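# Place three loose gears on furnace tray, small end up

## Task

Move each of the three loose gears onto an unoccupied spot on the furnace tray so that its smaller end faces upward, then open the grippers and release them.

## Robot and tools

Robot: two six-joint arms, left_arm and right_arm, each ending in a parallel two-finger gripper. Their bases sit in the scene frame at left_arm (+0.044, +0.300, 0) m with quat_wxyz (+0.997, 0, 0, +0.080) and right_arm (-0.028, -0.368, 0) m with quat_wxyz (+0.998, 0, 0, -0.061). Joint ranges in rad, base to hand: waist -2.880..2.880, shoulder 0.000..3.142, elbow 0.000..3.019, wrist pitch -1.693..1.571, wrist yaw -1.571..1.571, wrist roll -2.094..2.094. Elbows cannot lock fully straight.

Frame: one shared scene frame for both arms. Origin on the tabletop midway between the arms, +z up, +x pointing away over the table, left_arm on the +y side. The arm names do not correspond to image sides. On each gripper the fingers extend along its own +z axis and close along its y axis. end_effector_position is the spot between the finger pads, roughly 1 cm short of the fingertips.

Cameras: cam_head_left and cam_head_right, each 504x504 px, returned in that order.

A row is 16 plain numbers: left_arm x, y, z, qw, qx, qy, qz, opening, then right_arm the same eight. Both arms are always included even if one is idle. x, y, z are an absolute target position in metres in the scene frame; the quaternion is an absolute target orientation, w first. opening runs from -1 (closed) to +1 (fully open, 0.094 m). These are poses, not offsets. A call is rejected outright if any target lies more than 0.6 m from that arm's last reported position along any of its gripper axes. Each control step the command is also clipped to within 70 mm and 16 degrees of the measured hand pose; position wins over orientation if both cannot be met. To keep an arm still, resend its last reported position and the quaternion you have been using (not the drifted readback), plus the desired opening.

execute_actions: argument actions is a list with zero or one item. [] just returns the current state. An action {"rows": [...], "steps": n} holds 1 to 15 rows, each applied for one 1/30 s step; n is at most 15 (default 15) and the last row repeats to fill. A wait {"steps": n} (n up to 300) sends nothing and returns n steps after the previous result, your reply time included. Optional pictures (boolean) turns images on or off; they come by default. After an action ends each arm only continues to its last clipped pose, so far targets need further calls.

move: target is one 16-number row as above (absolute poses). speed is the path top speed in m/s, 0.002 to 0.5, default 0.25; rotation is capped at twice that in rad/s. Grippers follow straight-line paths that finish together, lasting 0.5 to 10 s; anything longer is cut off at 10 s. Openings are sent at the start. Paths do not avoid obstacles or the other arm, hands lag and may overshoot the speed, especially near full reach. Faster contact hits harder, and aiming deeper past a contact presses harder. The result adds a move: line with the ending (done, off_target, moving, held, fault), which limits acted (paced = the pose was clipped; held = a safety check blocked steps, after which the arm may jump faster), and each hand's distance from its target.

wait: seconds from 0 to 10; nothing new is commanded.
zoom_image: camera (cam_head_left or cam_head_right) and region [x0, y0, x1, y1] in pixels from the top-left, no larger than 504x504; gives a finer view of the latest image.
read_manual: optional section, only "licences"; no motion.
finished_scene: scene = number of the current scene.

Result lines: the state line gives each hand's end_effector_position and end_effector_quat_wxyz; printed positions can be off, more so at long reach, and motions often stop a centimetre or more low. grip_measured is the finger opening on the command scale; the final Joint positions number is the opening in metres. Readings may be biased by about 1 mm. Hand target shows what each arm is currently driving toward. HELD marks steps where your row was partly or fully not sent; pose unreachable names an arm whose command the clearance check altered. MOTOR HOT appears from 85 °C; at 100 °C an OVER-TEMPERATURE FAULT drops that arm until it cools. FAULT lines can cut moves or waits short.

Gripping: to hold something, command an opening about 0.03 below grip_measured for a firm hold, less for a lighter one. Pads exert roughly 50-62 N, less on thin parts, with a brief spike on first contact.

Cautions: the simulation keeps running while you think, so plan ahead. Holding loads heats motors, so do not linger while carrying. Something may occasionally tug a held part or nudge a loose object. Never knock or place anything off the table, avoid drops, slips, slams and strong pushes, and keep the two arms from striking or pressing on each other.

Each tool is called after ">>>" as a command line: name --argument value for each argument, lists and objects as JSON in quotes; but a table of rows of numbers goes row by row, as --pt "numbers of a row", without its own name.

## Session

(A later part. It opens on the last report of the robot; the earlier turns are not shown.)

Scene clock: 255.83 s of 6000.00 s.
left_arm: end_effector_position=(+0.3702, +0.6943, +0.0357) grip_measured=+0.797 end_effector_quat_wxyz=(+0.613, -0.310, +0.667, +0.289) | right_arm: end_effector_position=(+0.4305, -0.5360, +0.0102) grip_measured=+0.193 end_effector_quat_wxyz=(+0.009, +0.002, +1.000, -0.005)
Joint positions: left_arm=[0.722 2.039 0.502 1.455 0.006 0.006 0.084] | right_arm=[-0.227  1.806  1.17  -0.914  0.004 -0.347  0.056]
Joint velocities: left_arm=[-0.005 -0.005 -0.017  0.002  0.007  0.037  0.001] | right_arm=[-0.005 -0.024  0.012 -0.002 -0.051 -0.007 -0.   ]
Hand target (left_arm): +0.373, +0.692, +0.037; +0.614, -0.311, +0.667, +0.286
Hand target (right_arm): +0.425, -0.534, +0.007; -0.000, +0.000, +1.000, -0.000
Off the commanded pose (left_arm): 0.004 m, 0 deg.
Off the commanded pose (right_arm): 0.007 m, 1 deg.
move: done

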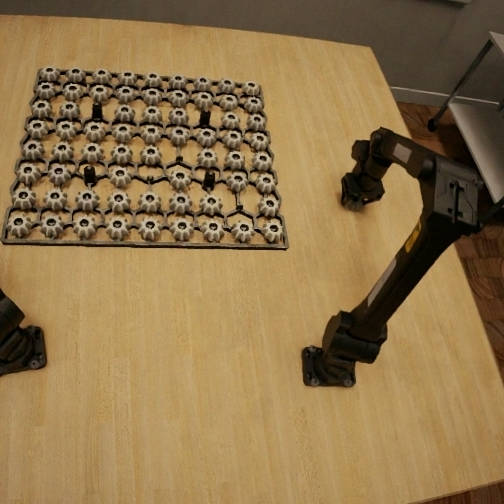

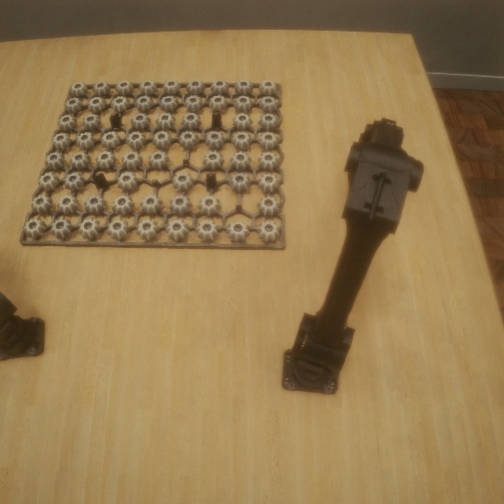

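>>> move --target '[0.4359, 0.6289, 0.037, 0.6366, -0.2515, 0.6911, 0.2317, 0.8, 0.42, -0.52, 0.11, 0, 0, 1, 0, 0.14]' --speed 0.1

>>> move --target '[0.4779, 0.5711, 0.037, 0.6513, -0.2027, 0.7070, 0.1867, 0.8, 0.41, -0.197, 0.11, 0, 0, 1, 0, 0.14]' --speed 0.2

Scene clock: 259.57 s of 6000.00 s.
left_arm: end_effector_position=(+0.4321, +0.6335, +0.0357) grip_measured=+0.797 end_effector_quat_wxyz=(+0.635, -0.253, +0.691, +0.237) | right_arm: end_effector_position=(+0.3918, -0.5163, +0.0738) grip_measured=+0.193 end_effector_quat_wxyz=(-0.041, +0.001, +0.999, +0.013)
Joint positions: left_arm=[0.551 2.039 0.502 1.455 0.004 0.006 0.084] | right_arm=[-0.215  1.678  1.184 -1.163  0.002 -0.336  0.056]
Joint velocities: left_arm=[-0.015 -0.005 -0.012 -0.002 -0.022  0.007 -0.   ] | right_arm=[-0.015 -0.005 -0.012  0.007 -0.022 -0.037  0.   ]
Hand target (left_arm): +0.436, +0.629, +0.037; +0.636, -0.252, +0.692, +0.232
Hand target (right_arm): +0.418, -0.520, +0.111; +0.000, +0.000, +1.000, +0.000
Off the commanded pose (left_arm): 0.006 m, 1 deg.
Off the commanded pose (right_arm): 0.046 m, 5 deg.
move: off_target (right_arm)

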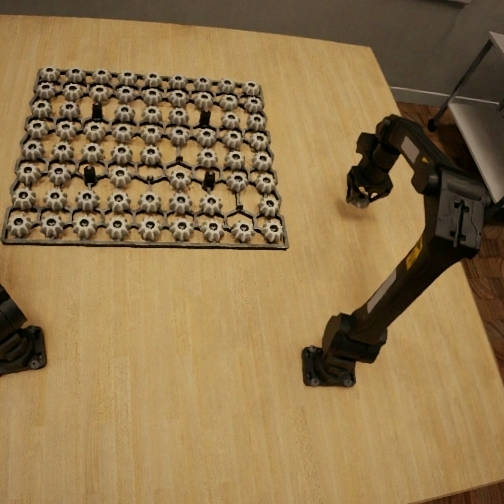

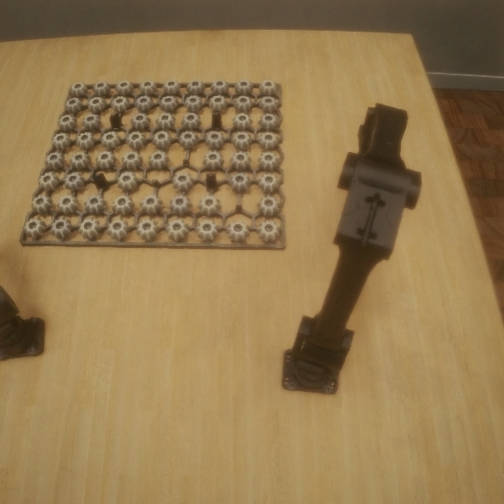

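Scene clock: 261.83 s of 6000.00 s.
left_arm: end_effector_position=(+0.4723, +0.5801, +0.0357) grip_measured=+0.797 end_effector_quat_wxyz=(+0.649, -0.208, +0.706, +0.196) | right_arm: end_effector_position=(+0.3797, -0.2052, +0.0901) grip_measured=+0.193 end_effector_quat_wxyz=(-0.023, -0.008, +1.000, -0.014)
Joint positions: left_arm=[0.42  2.039 0.502 1.455 0.    0.006 0.084] | right_arm=[ 0.507  1.623  1.163 -1.163  0.009  0.369  0.056]
Joint velocities: left_arm=[ 0.005 -0.015 -0.012 -0.002  0.022 -0.051 -0.001] | right_arm=[ 0.005  0.005 -0.027 -0.002  0.066  0.037  0.   ]
Hand target (left_arm): +0.478, +0.571, +0.037; +0.651, -0.203, +0.707, +0.187
Hand target (right_arm): +0.403, -0.199, +0.110; +0.000, -0.000, +1.000, -0.006
Off the commanded pose (left_arm): 0.011 m, 1 deg.
Off the commanded pose (right_arm): 0.037 m, 3 deg.
move: off_target (left_arm, right_arm)

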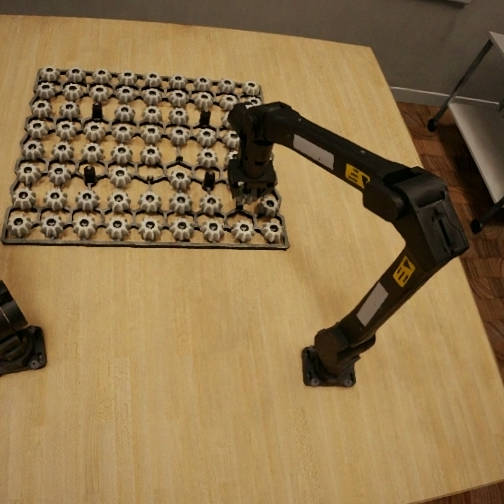

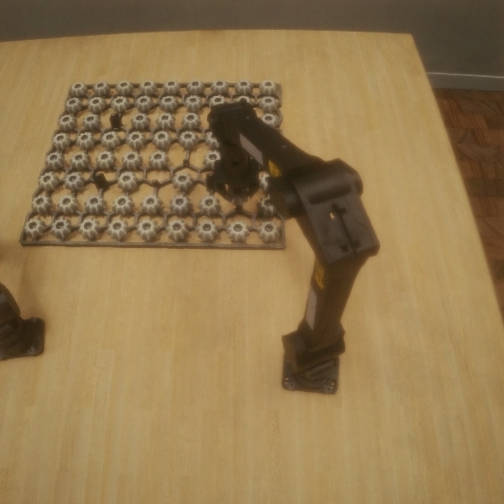

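>>> move --target '[0.4998, 0.5323, 0.037, 0.6588, -0.1717, 0.7152, 0.1581, 0.8, 0.391, -0.209, 0.048, 0, 0, 1, 0, 0.14]' --speed 0.06

>>> zoom_image --camera "cam_head_left" --region '[190, 140, 300, 250]'

>>> zoom_image --camera "cam_head_right" --region '[185, 140, 295, 250]'

Scene clock: 266.33 s of 6000.00 s.
left_arm: end_effector_position=(+0.4945, +0.5428, +0.0357) grip_measured=+0.797 end_effector_quat_wxyz=(+0.656, -0.178, +0.714, +0.169) | right_arm: end_effector_position=(+0.3879, -0.2055, +0.0510) grip_measured=+0.193 end_effector_quat_wxyz=(-0.002, -0.002, +1.000, -0.002)
Joint positions: left_arm=[ 0.334  2.039  0.502  1.455 -0.002  0.006  0.084] | right_arm=[ 0.497  1.664  1.1   -1.012  0.002  0.37   0.056]
Joint velocities: left_arm=[-0.015 -0.005 -0.007 -0.002 -0.022 -0.007  0.   ] | right_arm=[ 0.005  0.005 -0.007  0.017 -0.066  0.007  0.001]
Hand target (left_arm): +0.500, +0.533, +0.037; +0.659, -0.172, +0.715, +0.158
Hand target (right_arm): +0.391, -0.209, +0.048; -0.000, +0.000, +1.000, +0.000
Off the commanded pose (left_arm): 0.012 m, 1 deg.
Off the commanded pose (right_arm): 0.006 m, 0 deg.
After step 90, 0.23 s passed at rest.
move: off_target (left_arm)

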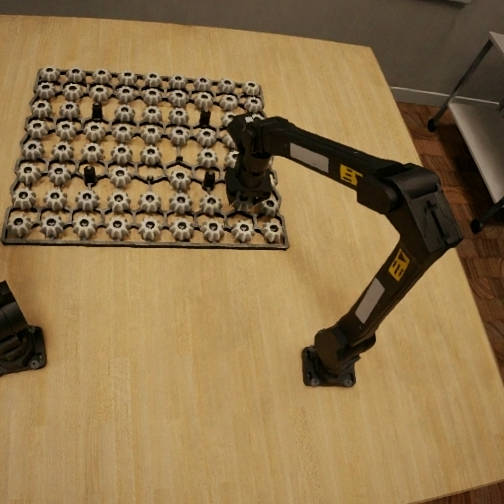

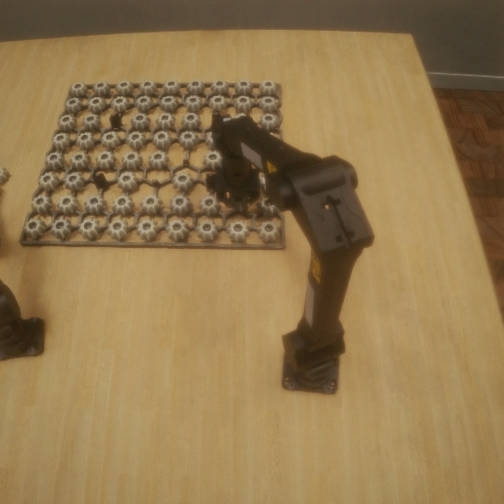

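Region (190, 140, 300, 250) of cam_head_left's 504x504 image, scaled by 4.582, with more detail than that image has.

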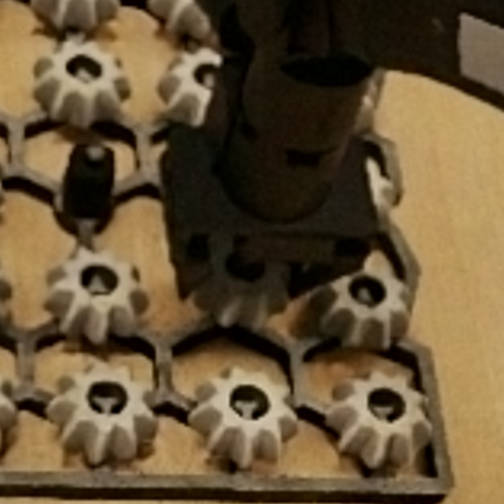

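Region (185, 140, 295, 250) of cam_head_right's 504x504 image, scaled by 4.582, with more detail than that image has.

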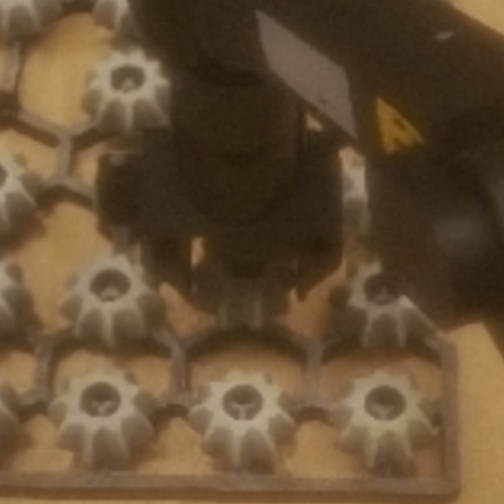

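>>> move --target '[0.5114, 0.5081, 0.037, 0.6627, -0.1529, 0.7194, 0.1409, 0.8, 0.399, -0.212, 0.040, 0, 0, 1, 0, 0.14]' --speed 0.04

>>> zoom_image --camera "cam_head_left" --region '[190, 140, 300, 250]'

>>> zoom_image --camera "cam_head_right" --region '[185, 140, 295, 250]'

Scene clock: 272.60 s of 6000.00 s.
left_arm: end_effector_position=(+0.5063, +0.5194, +0.0357) grip_measured=+0.797 end_effector_quat_wxyz=(+0.660, -0.161, +0.718, +0.152) | right_arm: end_effector_position=(+0.3917, -0.2099, +0.0409) grip_measured=+0.193 end_effector_quat_wxyz=(-0.006, -0.001, +1.000, -0.003)
Joint positions: left_arm=[ 0.281  2.039  0.502  1.455 -0.005  0.006  0.084] | right_arm=[ 0.485  1.688  1.1   -0.995  0.002  0.359  0.056]
Joint velocities: left_arm=[-0.005  0.015 -0.007 -0.002 -0.051  0.051  0.   ] | right_arm=[ 0.005  0.005  0.012  0.002 -0.037  0.007  0.   ]
Hand target (left_arm): +0.511, +0.508, +0.037; +0.662, -0.153, +0.720, +0.141
Hand target (right_arm): +0.399, -0.212, +0.040; +0.000, +0.000, +1.000, +0.000
Off the commanded pose (left_arm): 0.012 m, 2 deg.
Off the commanded pose (right_arm): 0.008 m, 1 deg.
After step 90, 2.00 s passed at rest.
move: off_target (left_arm)

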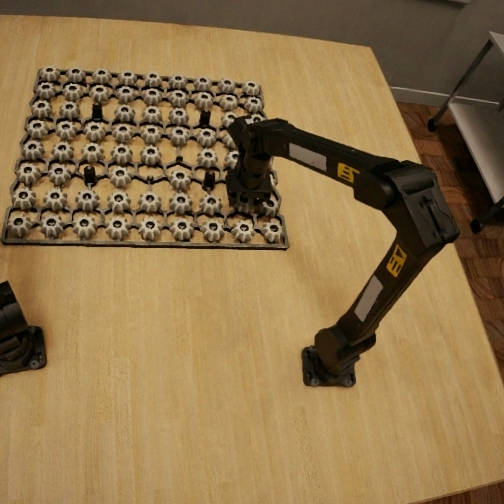

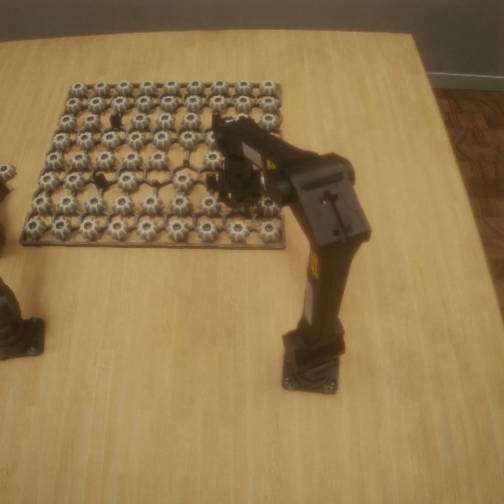

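Region (190, 140, 300, 250) of cam_head_left's 504x504 image, scaled by 4.582, with more detail than that image has.

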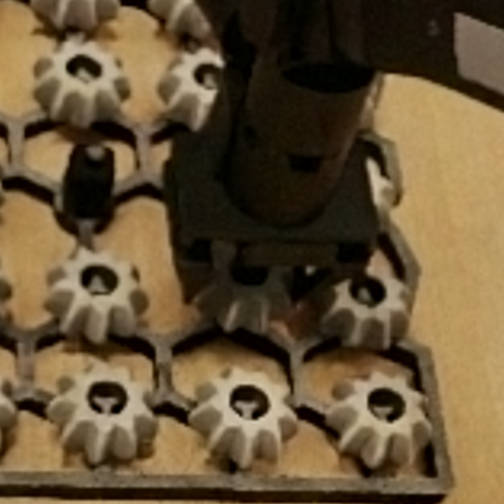

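Region (185, 140, 295, 250) of cam_head_right's 504x504 image, scaled by 4.582, with more detail than that image has.

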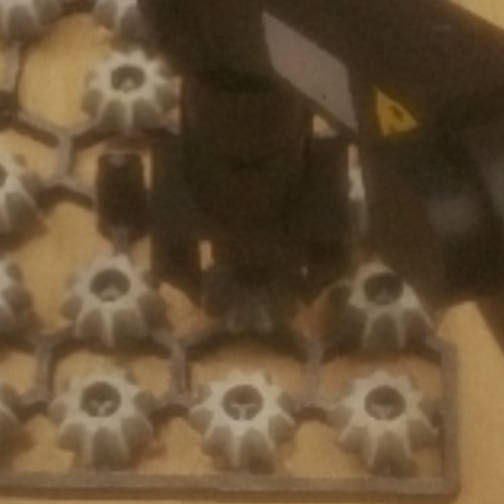

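>>> move --target '[0.4779, 0.5711, 0.04, 0.6513, -0.2027, 0.7070, 0.1867, 0.8, 0.395, -0.2045, 0.041, -0.001, 0, 1, 0.011, 0.14]' --speed 0.1

Scene clock: 278.83 s of 6000.00 s.
left_arm: end_effector_position=(+0.4799, +0.5681, +0.0357) grip_measured=+0.797 end_effector_quat_wxyz=(+0.651, -0.199, +0.708, +0.187) | right_arm: end_effector_position=(+0.3914, -0.2063, +0.0409) grip_measured=+0.193 end_effector_quat_wxyz=(-0.007, -0.001, +1.000, +0.007)
Joint positions: left_arm=[ 0.391  2.039  0.502  1.455 -0.002  0.006  0.084] | right_arm=[ 0.485  1.688  1.1   -0.991 -0.018  0.359  0.056]
Joint velocities: left_arm=[-0.005 -0.024  0.012 -0.017 -0.007 -0.037 -0.   ] | right_arm=[-0.005 -0.005 -0.007  0.002  0.022  0.037  0.   ]
Hand target (left_arm): +0.478, +0.571, +0.040; +0.652, -0.203, +0.707, +0.187
Hand target (right_arm): +0.395, -0.204, +0.041; -0.001, -0.000, +1.000, +0.011
Off the commanded pose (left_arm): 0.006 m, 0 deg.
Off the commanded pose (right_arm): 0.004 m, 1 deg.
After step 90, 2.33 s passed at rest.
move: done

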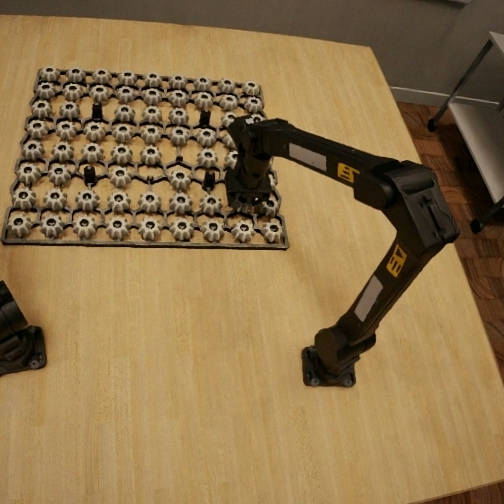

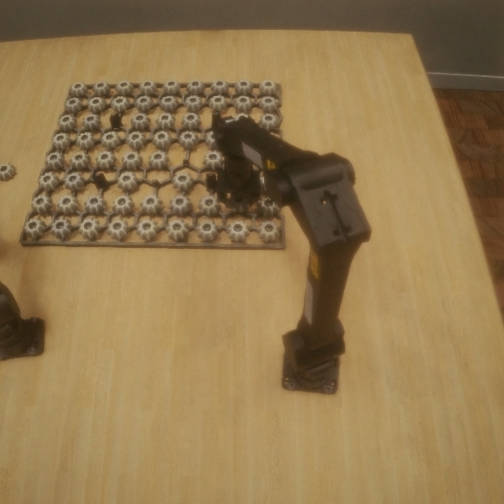

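>>> move --target '[0.4779, 0.5711, 0.09, 0.6513, -0.2027, 0.7070, 0.1867, 1, 0.395, -0.205, 0.014, -0.001, 0, 1, 0.010, 0.14]' --speed 0.05

>>> zoom_image --camera "cam_head_left" --region '[190, 140, 300, 250]'

>>> zoom_image --camera "cam_head_right" --region '[0, 130, 110, 240]'

Scene clock: 282.27 s of 6000.00 s.
left_arm: end_effector_position=(+0.4830, +0.5700, +0.0867) grip_measured=+1.000 end_effector_quat_wxyz=(+0.652, -0.198, +0.707, +0.188) | right_arm: end_effector_position=(+0.3932, -0.2056, +0.0251) grip_measured=+0.193 end_effector_quat_wxyz=(-0.003, -0.001, +1.000, +0.009)
Joint positions: left_arm=[ 0.391  1.833  0.484  1.27  -0.002  0.006  0.094] | right_arm=[ 0.485  1.712  1.082 -0.941 -0.018  0.359  0.056]
Joint velocities: left_arm=[-0.015  0.005  0.002  0.017 -0.007  0.11   0.   ] | right_arm=[-0.005  0.005 -0.002  0.002  0.007 -0.007 -0.001]
Hand target (left_arm): +0.478, +0.571, +0.090; +0.651, -0.203, +0.707, +0.187
Hand target (right_arm): +0.394, -0.205, +0.014; -0.001, -0.000, +1.000, +0.010
Off the commanded pose (left_arm): 0.006 m, 1 deg.
Off the commanded pose (right_arm): 0.011 m, 0 deg.
move: off_target (right_arm)

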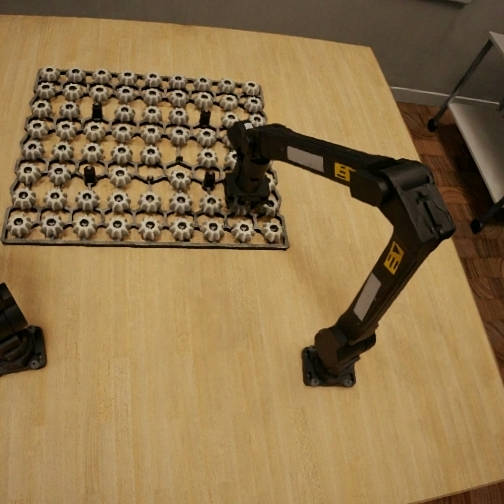

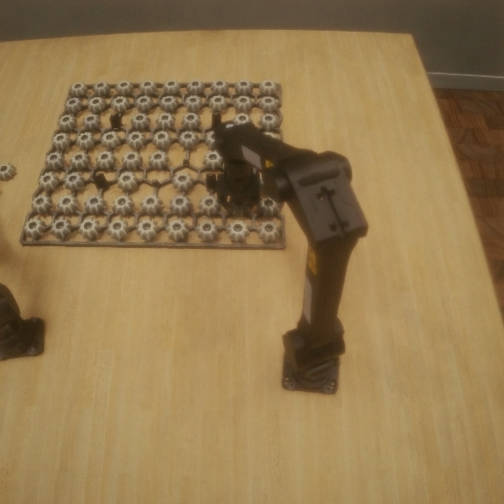

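Region (190, 140, 300, 250) of cam_head_left's 504x504 image, scaled by 4.582, with more detail than that image has.

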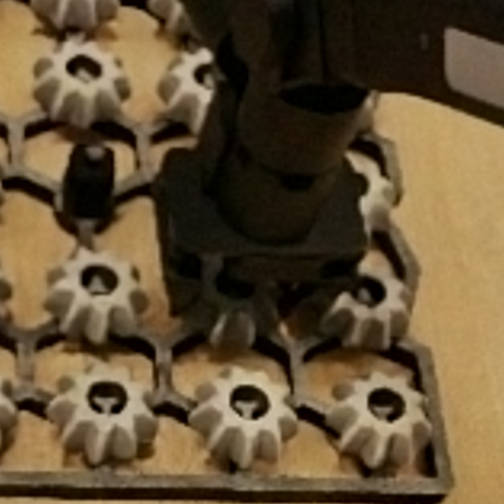

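Region (0, 130, 110, 240) of cam_head_right's 504x504 image, scaled by 4.582, with more detail than that image has.

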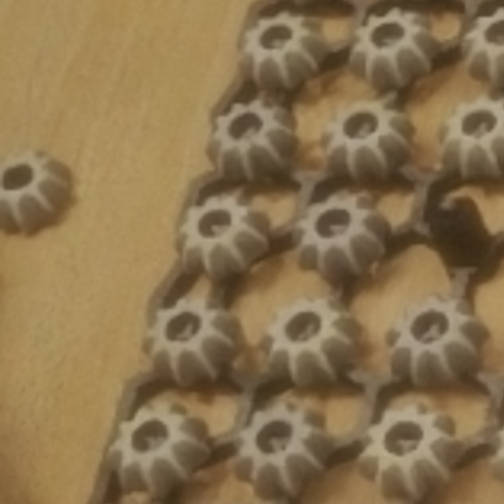

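>>> move --target '[0.58, 0.46, 0.13, 0, 0, 1, 0, 1, 0.3932, -0.2056, 0.025, -0.003, 0, 1, 0.009, 0.33]' --speed 0.3

>>> move --target '[0.55, 0.452, 0.04, 0, 0, 1, 0, 1, 0.399, -0.204, 0.10, 0.05, 0, 0.998, 0.025, 0.33]' --speed 0.1

>>> zoom_image --camera "cam_head_right" --region '[0, 110, 110, 220]'

>>> zoom_image --camera "cam_head_left" --region '[190, 140, 300, 250]'

Scene clock: 297.60 s of 6000.00 s.
left_arm: end_effector_position=(+0.5622, +0.4589, +0.1102) grip_measured=+1.000 end_effector_quat_wxyz=(-0.021, -0.009, +1.000, +0.002) | right_arm: end_effector_position=(+0.3931, -0.2056, +0.0251) grip_measured=+0.328 end_effector_quat_wxyz=(-0.003, -0.001, +1.000, +0.008)
Joint positions: left_arm=[ 0.133  1.843  1.52  -1.287 -0.015  0.274  0.094] | right_arm=[ 0.485  1.712  1.082 -0.941 -0.018  0.359  0.062]
Joint velocities: left_arm=[-0.015 -0.015  0.002 -0.022 -0.066 -0.007  0.   ] | right_arm=[-0.005  0.005 -0.017 -0.007 -0.066  0.007 -0.   ]
Hand target (left_arm): +0.582, +0.461, +0.126; -0.003, +0.002, +1.000, +0.008
Hand target (right_arm): +0.393, -0.206, +0.025; -0.003, -0.000, +1.000, +0.009
Off the commanded pose (left_arm): 0.027 m, 3 deg.
Off the commanded pose (right_arm): 0.000 m, 0 deg.
After step 90, 9.20 s passed at rest.
move: off_target (left_arm)

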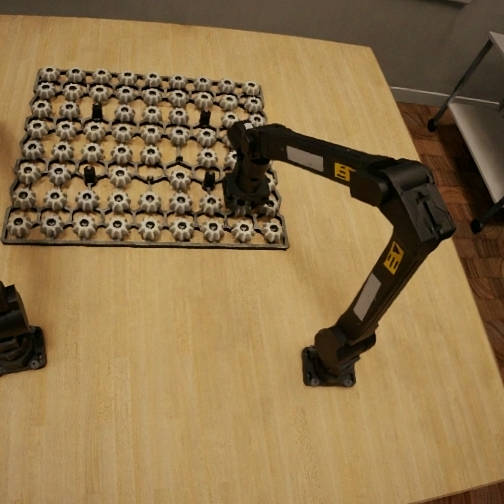

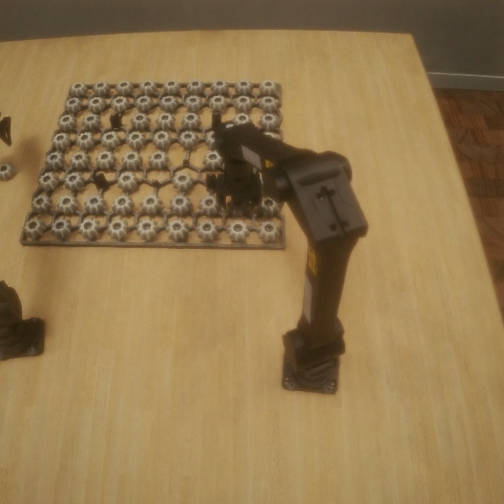

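Scene clock: 298.70 s of 6000.00 s.
left_arm: end_effector_position=(+0.5491, +0.4527, +0.0503) grip_measured=+1.000 end_effector_quat_wxyz=(+0.003, -0.008, +1.000, +0.002) | right_arm: end_effector_position=(+0.3900, -0.2073, +0.0839) grip_measured=+0.328 end_effector_quat_wxyz=(+0.035, -0.002, +0.999, +0.022)
Joint positions: left_arm=[ 0.133  1.843  1.35  -1.071 -0.003  0.278  0.094] | right_arm=[ 0.485  1.573  1.082 -0.998 -0.016  0.359  0.062]
Joint velocities: left_arm=[-0.005 -0.005  0.007 -0.007  0.007  0.007  0.   ] | right_arm=[-0.005  0.005 -0.012  0.012 -0.037  0.022  0.   ]
Hand target (left_arm): +0.549, +0.452, +0.041; +0.000, -0.000, +1.000, -0.000
Hand target (right_arm): +0.399, -0.204, +0.100; +0.050, -0.000, +0.998, +0.026
Off the commanded pose (left_arm): 0.010 m, 1 deg.
Off the commanded pose (right_arm): 0.019 m, 2 deg.
move: off_target (right_arm)

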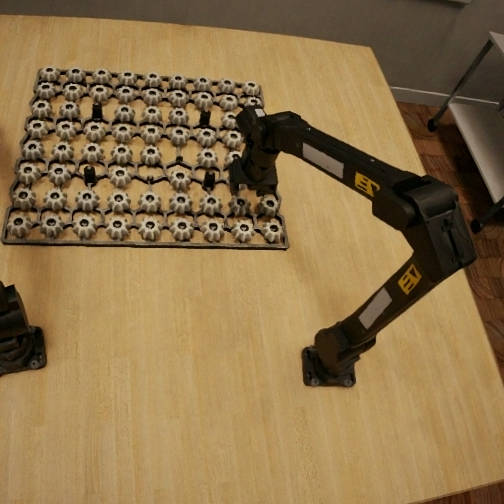

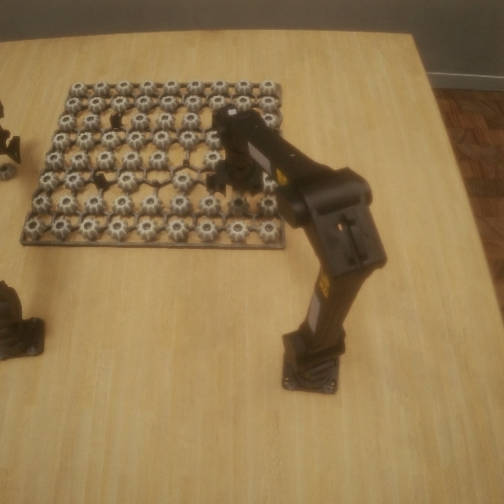

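Region (0, 110, 110, 220) of cam_head_right's 504x504 image, scaled by 4.582, with more detail than that image has.

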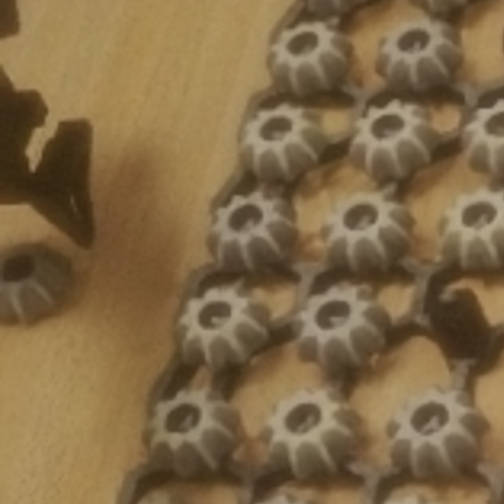

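Region (190, 140, 300, 250) of cam_head_left's 504x504 image, scaled by 4.582, with more detail than that image has.

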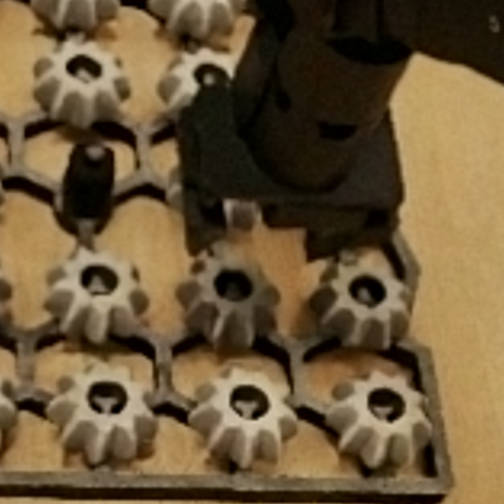

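>>> move --target '[0.545, 0.455, 0.0, 0, 0, 1, 0, 1, 0.33, -0.33, 0.14, 0.03, 0, 1, 0, 0.33]' --speed 0.15

>>> zoom_image --camera "cam_head_right" --region '[0, 110, 110, 220]'

Scene clock: 303.30 s of 6000.00 s.
left_arm: end_effector_position=(+0.5472, +0.4521, +0.0112) grip_measured=+1.000 end_effector_quat_wxyz=(+0.004, -0.003, +1.000, +0.003) | right_arm: end_effector_position=(+0.3404, -0.3277, +0.1432) grip_measured=+0.328 end_effector_quat_wxyz=(+0.038, +0.004, +0.999, +0.005)
Joint positions: left_arm=[ 0.133  1.89   1.302 -0.974 -0.003  0.287  0.094] | right_arm=[ 0.232  1.312  0.977 -1.158 -0.001  0.117  0.062]
Joint velocities: left_arm=[ 0.015 -0.005 -0.012 -0.007  0.051 -0.022  0.   ] | right_arm=[-0.005 -0.005  0.002  0.007 -0.051 -0.007 -0.   ]
Hand target (left_arm): +0.544, +0.455, +0.000; -0.000, +0.000, +1.000, -0.000
Hand target (right_arm): +0.333, -0.330, +0.141; +0.030, +0.000, +1.000, +0.003
Off the commanded pose (left_arm): 0.012 m, 1 deg.
Off the commanded pose (right_arm): 0.011 m, 1 deg.
After step 90, 0.13 s passed at rest.
move: off_target (left_arm, right_arm)

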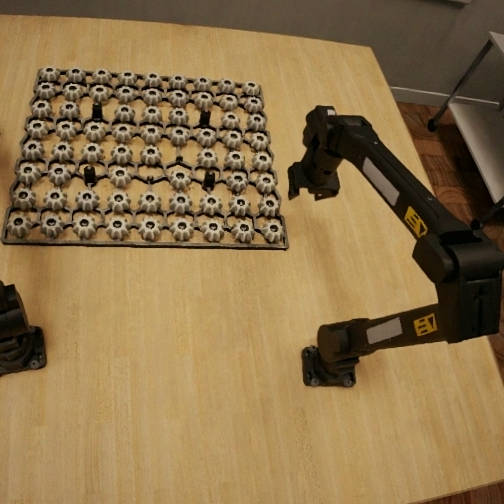

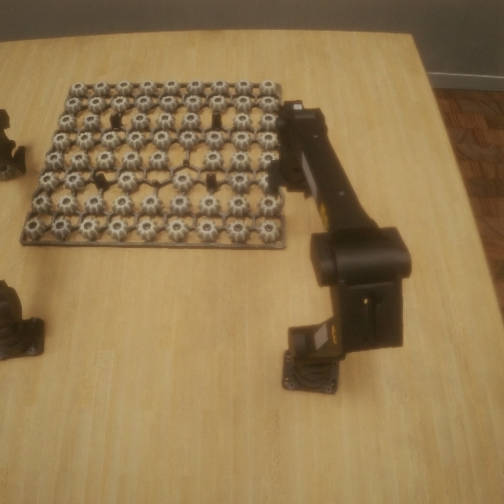

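Region (0, 110, 110, 220) of cam_head_right's 504x504 image, scaled by 4.582, with more detail than that image has.

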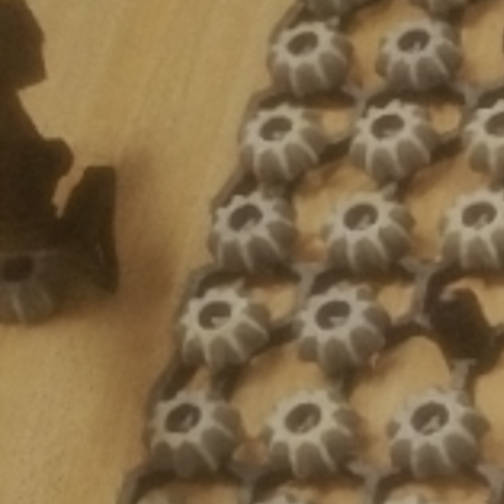

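>>> move --target '[0.541, 0.454, -0.004, 0, 0, 1, 0, 0.5, 0.3404, -0.3277, 0.1432, 0.038, 0.004, 0.999, 0.005, 0.33]' --speed 0.03

>>> move --target '[0.543, 0.454, 0.004, 0, 0, 1, 0, 0.14, 0.3404, -0.3277, 0.1432, 0.038, 0.004, 0.999, 0.005, 0.33]' --speed 0.03

>>> zoom_image --camera "cam_head_left" --region '[95, 115, 205, 225]'

>>> zoom_image --camera "cam_head_right" --region '[0, 110, 110, 220]'

Scene clock: 308.50 s of 6000.00 s.
left_arm: end_effector_position=(+0.5466, +0.4525, +0.0081) grip_measured=+0.503 end_effector_quat_wxyz=(+0.007, -0.003, +1.000, +0.005) | right_arm: end_effector_position=(+0.3404, -0.3277, +0.1432) grip_measured=+0.328 end_effector_quat_wxyz=(+0.038, +0.002, +0.999, +0.005)
Joint positions: left_arm=[ 0.133  1.89   1.292 -0.957 -0.004  0.288  0.071] | right_arm=[ 0.232  1.312  0.977 -1.158 -0.001  0.114  0.062]
Joint velocities: left_arm=[-0.024  0.005  0.022 -0.012 -0.007  0.022 -0.   ] | right_arm=[-0.034 -0.005 -0.017 -0.017  0.037  0.007 -0.   ]
Hand target (left_arm): +0.541, +0.454, -0.004; -0.000, -0.000, +1.000, -0.000
Hand target (right_arm): +0.340, -0.328, +0.143; +0.038, +0.004, +0.999, +0.005
Off the commanded pose (left_arm): 0.013 m, 1 deg.
Off the commanded pose (right_arm): 0.000 m, 0 deg.
After step 90, 1.43 s passed at rest.
move: off_target (left_arm)

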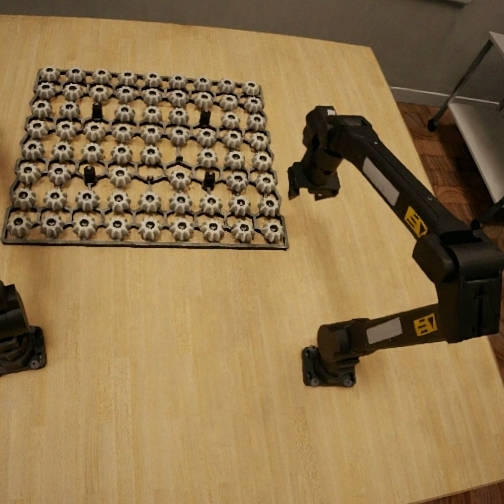

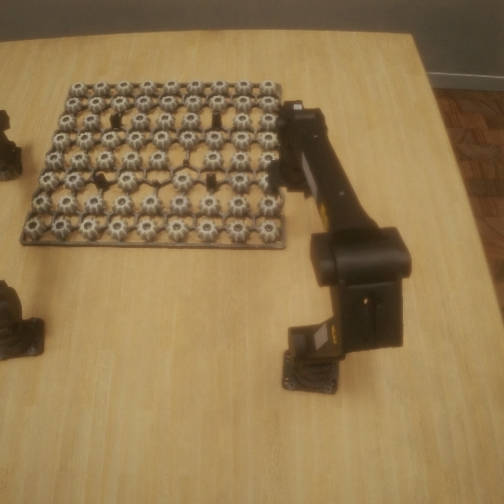

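Scene clock: 309.20 s of 6000.00 s.
left_arm: end_effector_position=(+0.5465, +0.4528, +0.0081) grip_measured=+0.184 end_effector_quat_wxyz=(+0.007, -0.003, +1.000, +0.005) | right_arm: end_effector_position=(+0.3404, -0.3277, +0.1432) grip_measured=+0.328 end_effector_quat_wxyz=(+0.038, +0.002, +0.999, +0.005)
Joint positions: left_arm=[ 0.133  1.89   1.292 -0.957 -0.005  0.288  0.056] | right_arm=[ 0.232  1.312  0.977 -1.158 -0.001  0.114  0.062]
Joint velocities: left_arm=[-0.005  0.005  0.012  0.007  0.051 -0.007 -0.   ] | right_arm=[-0.024 -0.015 -0.027 -0.002  0.022  0.066 -0.   ]
Hand target (left_arm): +0.543, +0.454, +0.004; +0.000, +0.000, +1.000, +0.000
Hand target (right_arm): +0.340, -0.328, +0.143; +0.038, +0.004, +0.999, +0.005
Off the commanded pose (left_arm): 0.006 m, 1 deg.
Off the commanded pose (right_arm): 0.000 m, 0 deg.
move: done

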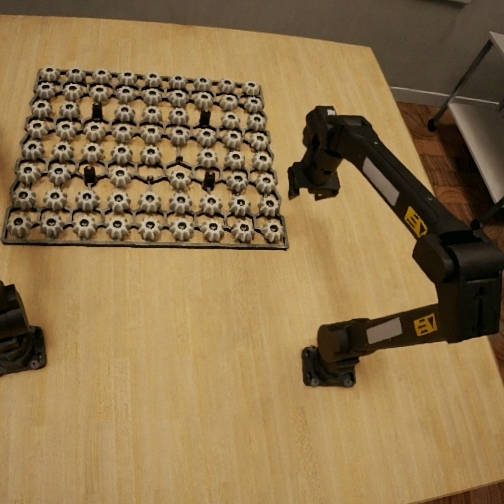

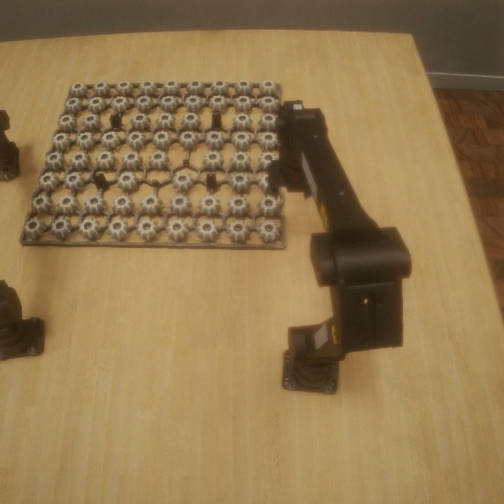

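Region (95, 115, 205, 225) of cam_head_left's 504x504 image, scaled by 4.582, with more detail than that image has.

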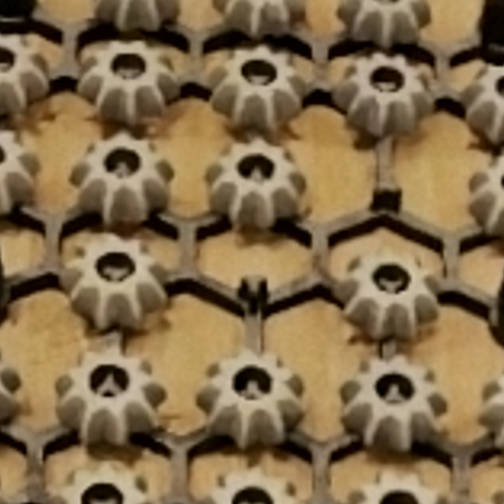

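Region (0, 110, 110, 220) of cam_head_right's 504x504 image, scaled by 4.582, with more detail than that image has.

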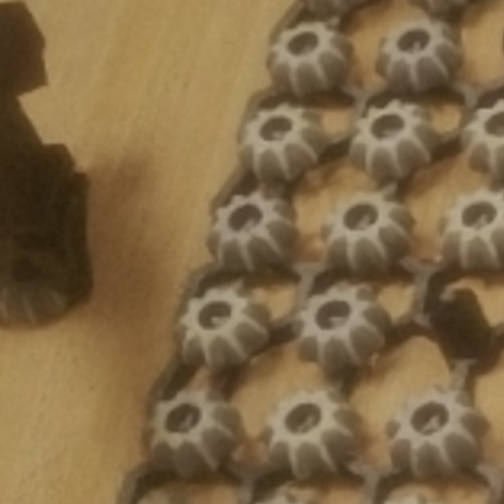

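>>> move --target '[0.55, 0.43, 0.15, 0, 0, 1, 0, 0.14, 0.3404, -0.3277, 0.1432, 0.038, 0.004, 0.999, 0.005, 0.33]' --speed 0.12

>>> move --target '[0.50, -0.01, 0.14, 0, 0, 1, 0, 0.14, 0.3404, -0.3277, 0.1432, 0.038, 0.004, 0.999, 0.005, 0.33]' --speed 0.22

>>> move --target '[0.48, 0.006, 0.05, 0, 0, 1, 0, 0.14, 0.3404, -0.3277, 0.1432, 0.038, 0.004, 0.999, 0.005, 0.33]' --speed 0.08

>>> zoom_image --camera "cam_head_left" --region '[95, 115, 205, 225]'

>>> zoom_image --camera "cam_head_right" --region '[100, 120, 210, 230]'

Scene clock: 318.03 s of 6000.00 s.
left_arm: end_effector_position=(+0.5251, +0.4299, +0.1054) grip_measured=+0.184 end_effector_quat_wxyz=(-0.046, +0.001, +0.999, -0.012) | right_arm: end_effector_position=(+0.3404, -0.3277, +0.1432) grip_measured=+0.328 end_effector_quat_wxyz=(+0.038, +0.002, +0.999, +0.005)
Joint positions: left_arm=[ 0.103  1.775  1.406 -1.298 -0.001  0.267  0.056] | right_arm=[ 0.232  1.312  0.977 -1.158 -0.001  0.114  0.062]
Joint velocities: left_arm=[ 0.005 -0.015  0.012  0.012 -0.022  0.022  0.001] | right_arm=[-0.005  0.005 -0.022  0.012  0.022  0.007 -0.001]
Hand target (left_arm): +0.549, +0.430, +0.150; +0.001, +0.000, +1.000, -0.000
Hand target (right_arm): +0.340, -0.328, +0.143; +0.038, +0.004, +0.999, +0.005
Off the commanded pose (left_arm): 0.051 m, 5 deg.
Off the commanded pose (right_arm): 0.000 m, 0 deg.
After step 90, 4.20 s passed at rest.
move: off_target (left_arm)

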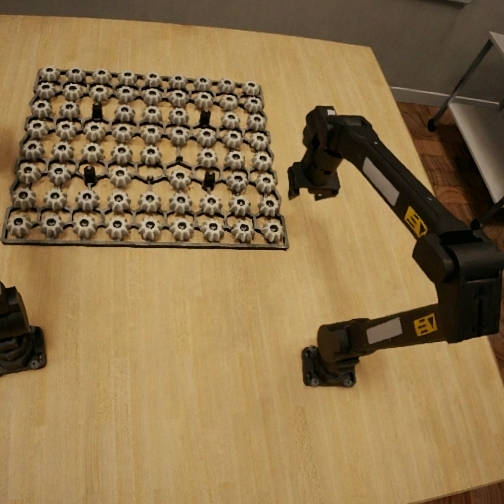

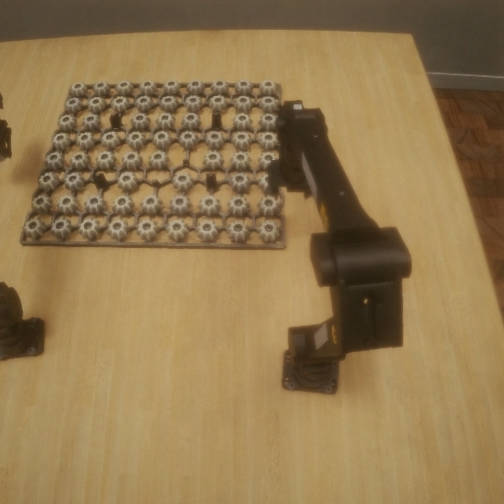

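Scene clock: 320.57 s of 6000.00 s.
left_arm: end_effector_position=(+0.4760, -0.0000, +0.1115) grip_measured=+0.184 end_effector_quat_wxyz=(-0.023, +0.011, +1.000, +0.016) | right_arm: end_effector_position=(+0.3404, -0.3277, +0.1432) grip_measured=+0.328 end_effector_quat_wxyz=(+0.038, +0.002, +0.999, +0.005)
Joint positions: left_arm=[-0.768  1.813  1.48  -1.293 -0.001 -0.586  0.056] | right_arm=[ 0.232  1.312  0.977 -1.158 -0.001  0.114  0.062]
Joint velocities: left_arm=[-0.015  0.005 -0.017 -0.022 -0.051 -0.007 -0.   ] | right_arm=[ 0.005 -0.005 -0.002 -0.012 -0.051 -0.037  0.   ]
Hand target (left_arm): +0.498, -0.011, +0.140; +0.005, -0.000, +1.000, -0.001
Hand target (right_arm): +0.340, -0.328, +0.143; +0.038, +0.004, +0.999, +0.005
Off the commanded pose (left_arm): 0.039 m, 3 deg.
Off the commanded pose (right_arm): 0.000 m, 0 deg.
move: off_target (left_arm)

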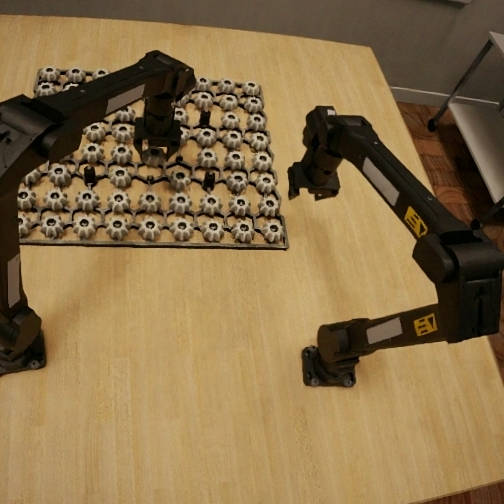

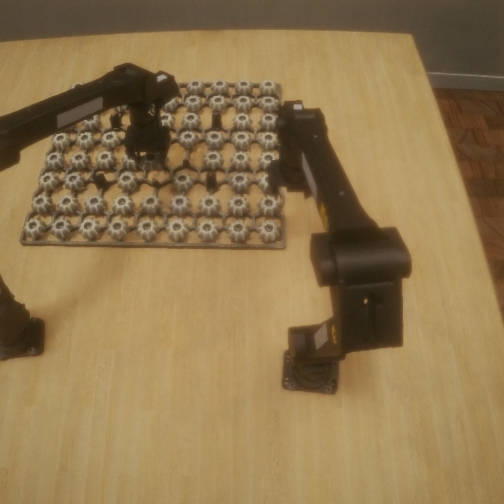

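Scene clock: 321.73 s of 6000.00 s.
left_arm: end_effector_position=(+0.4722, +0.0038, +0.0486) grip_measured=+0.184 end_effector_quat_wxyz=(-0.007, +0.010, +1.000, +0.005) | right_arm: end_effector_position=(+0.3404, -0.3277, +0.1432) grip_measured=+0.328 end_effector_quat_wxyz=(+0.038, +0.002, +0.999, +0.005)
Joint positions: left_arm=[-0.766  1.844  1.346 -1.091 -0.001 -0.586  0.056] | right_arm=[ 0.232  1.312  0.977 -1.158 -0.001  0.114  0.062]
Joint velocities: left_arm=[-0.024 -0.015 -0.017  0.012  0.095 -0.022 -0.001] | right_arm=[-0.015 -0.015 -0.002 -0.002 -0.081 -0.037  0.   ]
Hand target (left_arm): +0.479, +0.007, +0.050; -0.000, -0.000, +1.000, -0.000
Hand target (right_arm): +0.340, -0.328, +0.143; +0.038, +0.004, +0.999, +0.005
Off the commanded pose (left_arm): 0.008 m, 2 deg.
Off the commanded pose (right_arm): 0.000 m, 0 deg.
move: done

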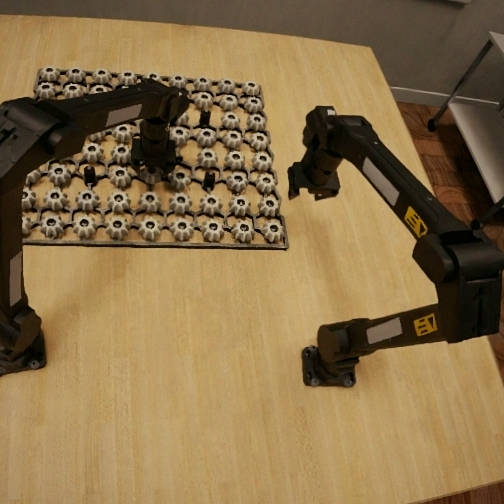

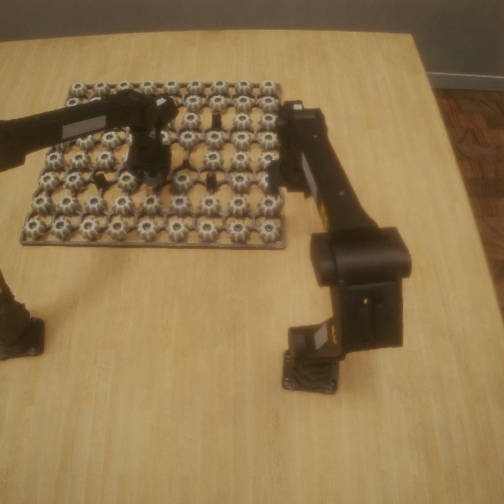

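Region (95, 115, 205, 225) of cam_head_left's 504x504 image, scaled by 4.582, with more detail than that image has.

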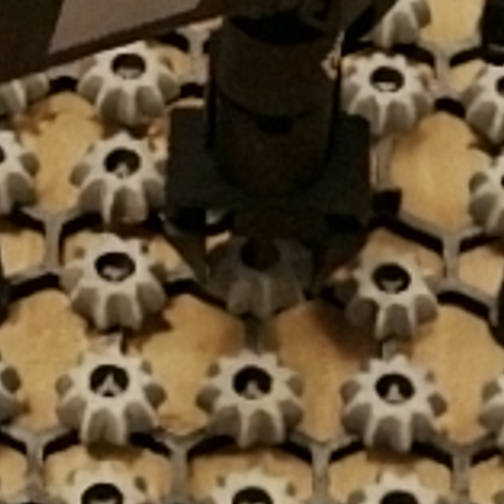

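Region (100, 120, 210, 230) of cam_head_right's 504x504 image, scaled by 4.582, with more detail than that image has.

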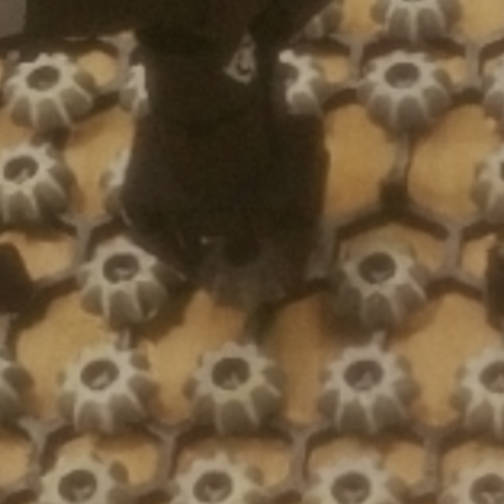

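>>> execute_actions --actions '[]'

Scene clock: 327.70 s of 6000.00 s.
left_arm: end_effector_position=(+0.4722, +0.0038, +0.0486) grip_measured=+0.184 end_effector_quat_wxyz=(-0.007, +0.010, +1.000, +0.005) | right_arm: end_effector_position=(+0.3404, -0.3277, +0.1432) grip_measured=+0.328 end_effector_quat_wxyz=(+0.038, +0.002, +0.999, +0.005)
Joint positions: left_arm=[-0.766  1.844  1.346 -1.091 -0.001 -0.586  0.056] | right_arm=[ 0.232  1.312  0.977 -1.158 -0.001  0.114  0.062]
Joint velocities: left_arm=[ 0.005 -0.005  0.017 -0.027  0.051 -0.022 -0.001] | right_arm=[-0.034  0.015  0.017 -0.012 -0.007  0.007  0.001]
Hand target (left_arm): +0.479, +0.007, +0.050; -0.000, -0.000, +1.000, -0.000
Hand target (right_arm): +0.340, -0.328, +0.143; +0.038, +0.004, +0.999, +0.005
Off the commanded pose (left_arm): 0.008 m, 2 deg.
Off the commanded pose (right_arm): 0.000 m, 0 deg.
Steps of this call (steps 1 to 90: nothing new was sent; then 2.97 s passed at rest). Readings (end_effector_position):
1: left_arm (+0.4722, +0.0038, +0.0486) | right_arm (+0.3404, -0.3277, +0.1432)
2: left_arm (+0.4722, +0.0038, +0.0486) | right_arm (+0.3404, -0.3277, +0.1432)
4: left_arm (+0.4722, +0.0038, +0.0486) | right_arm (+0.3404, -0.3277, +0.1432)
8: left_arm (+0.4722, +0.0038, +0.0486) | right_arm (+0.3404, -0.3277, +0.1432)
90: the state above

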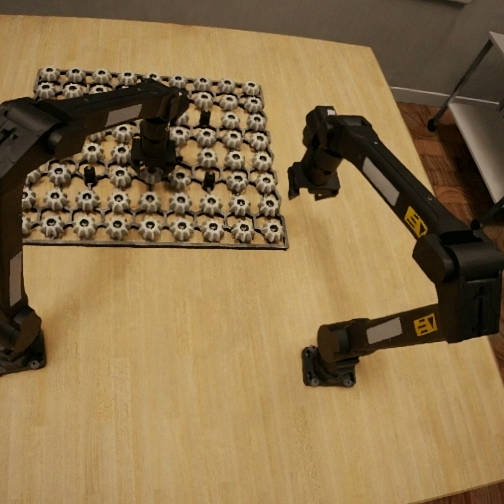

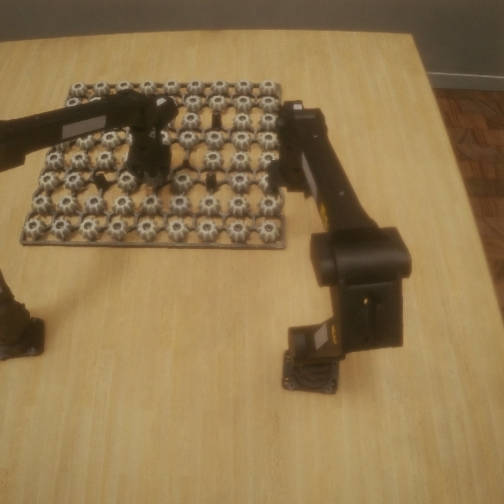

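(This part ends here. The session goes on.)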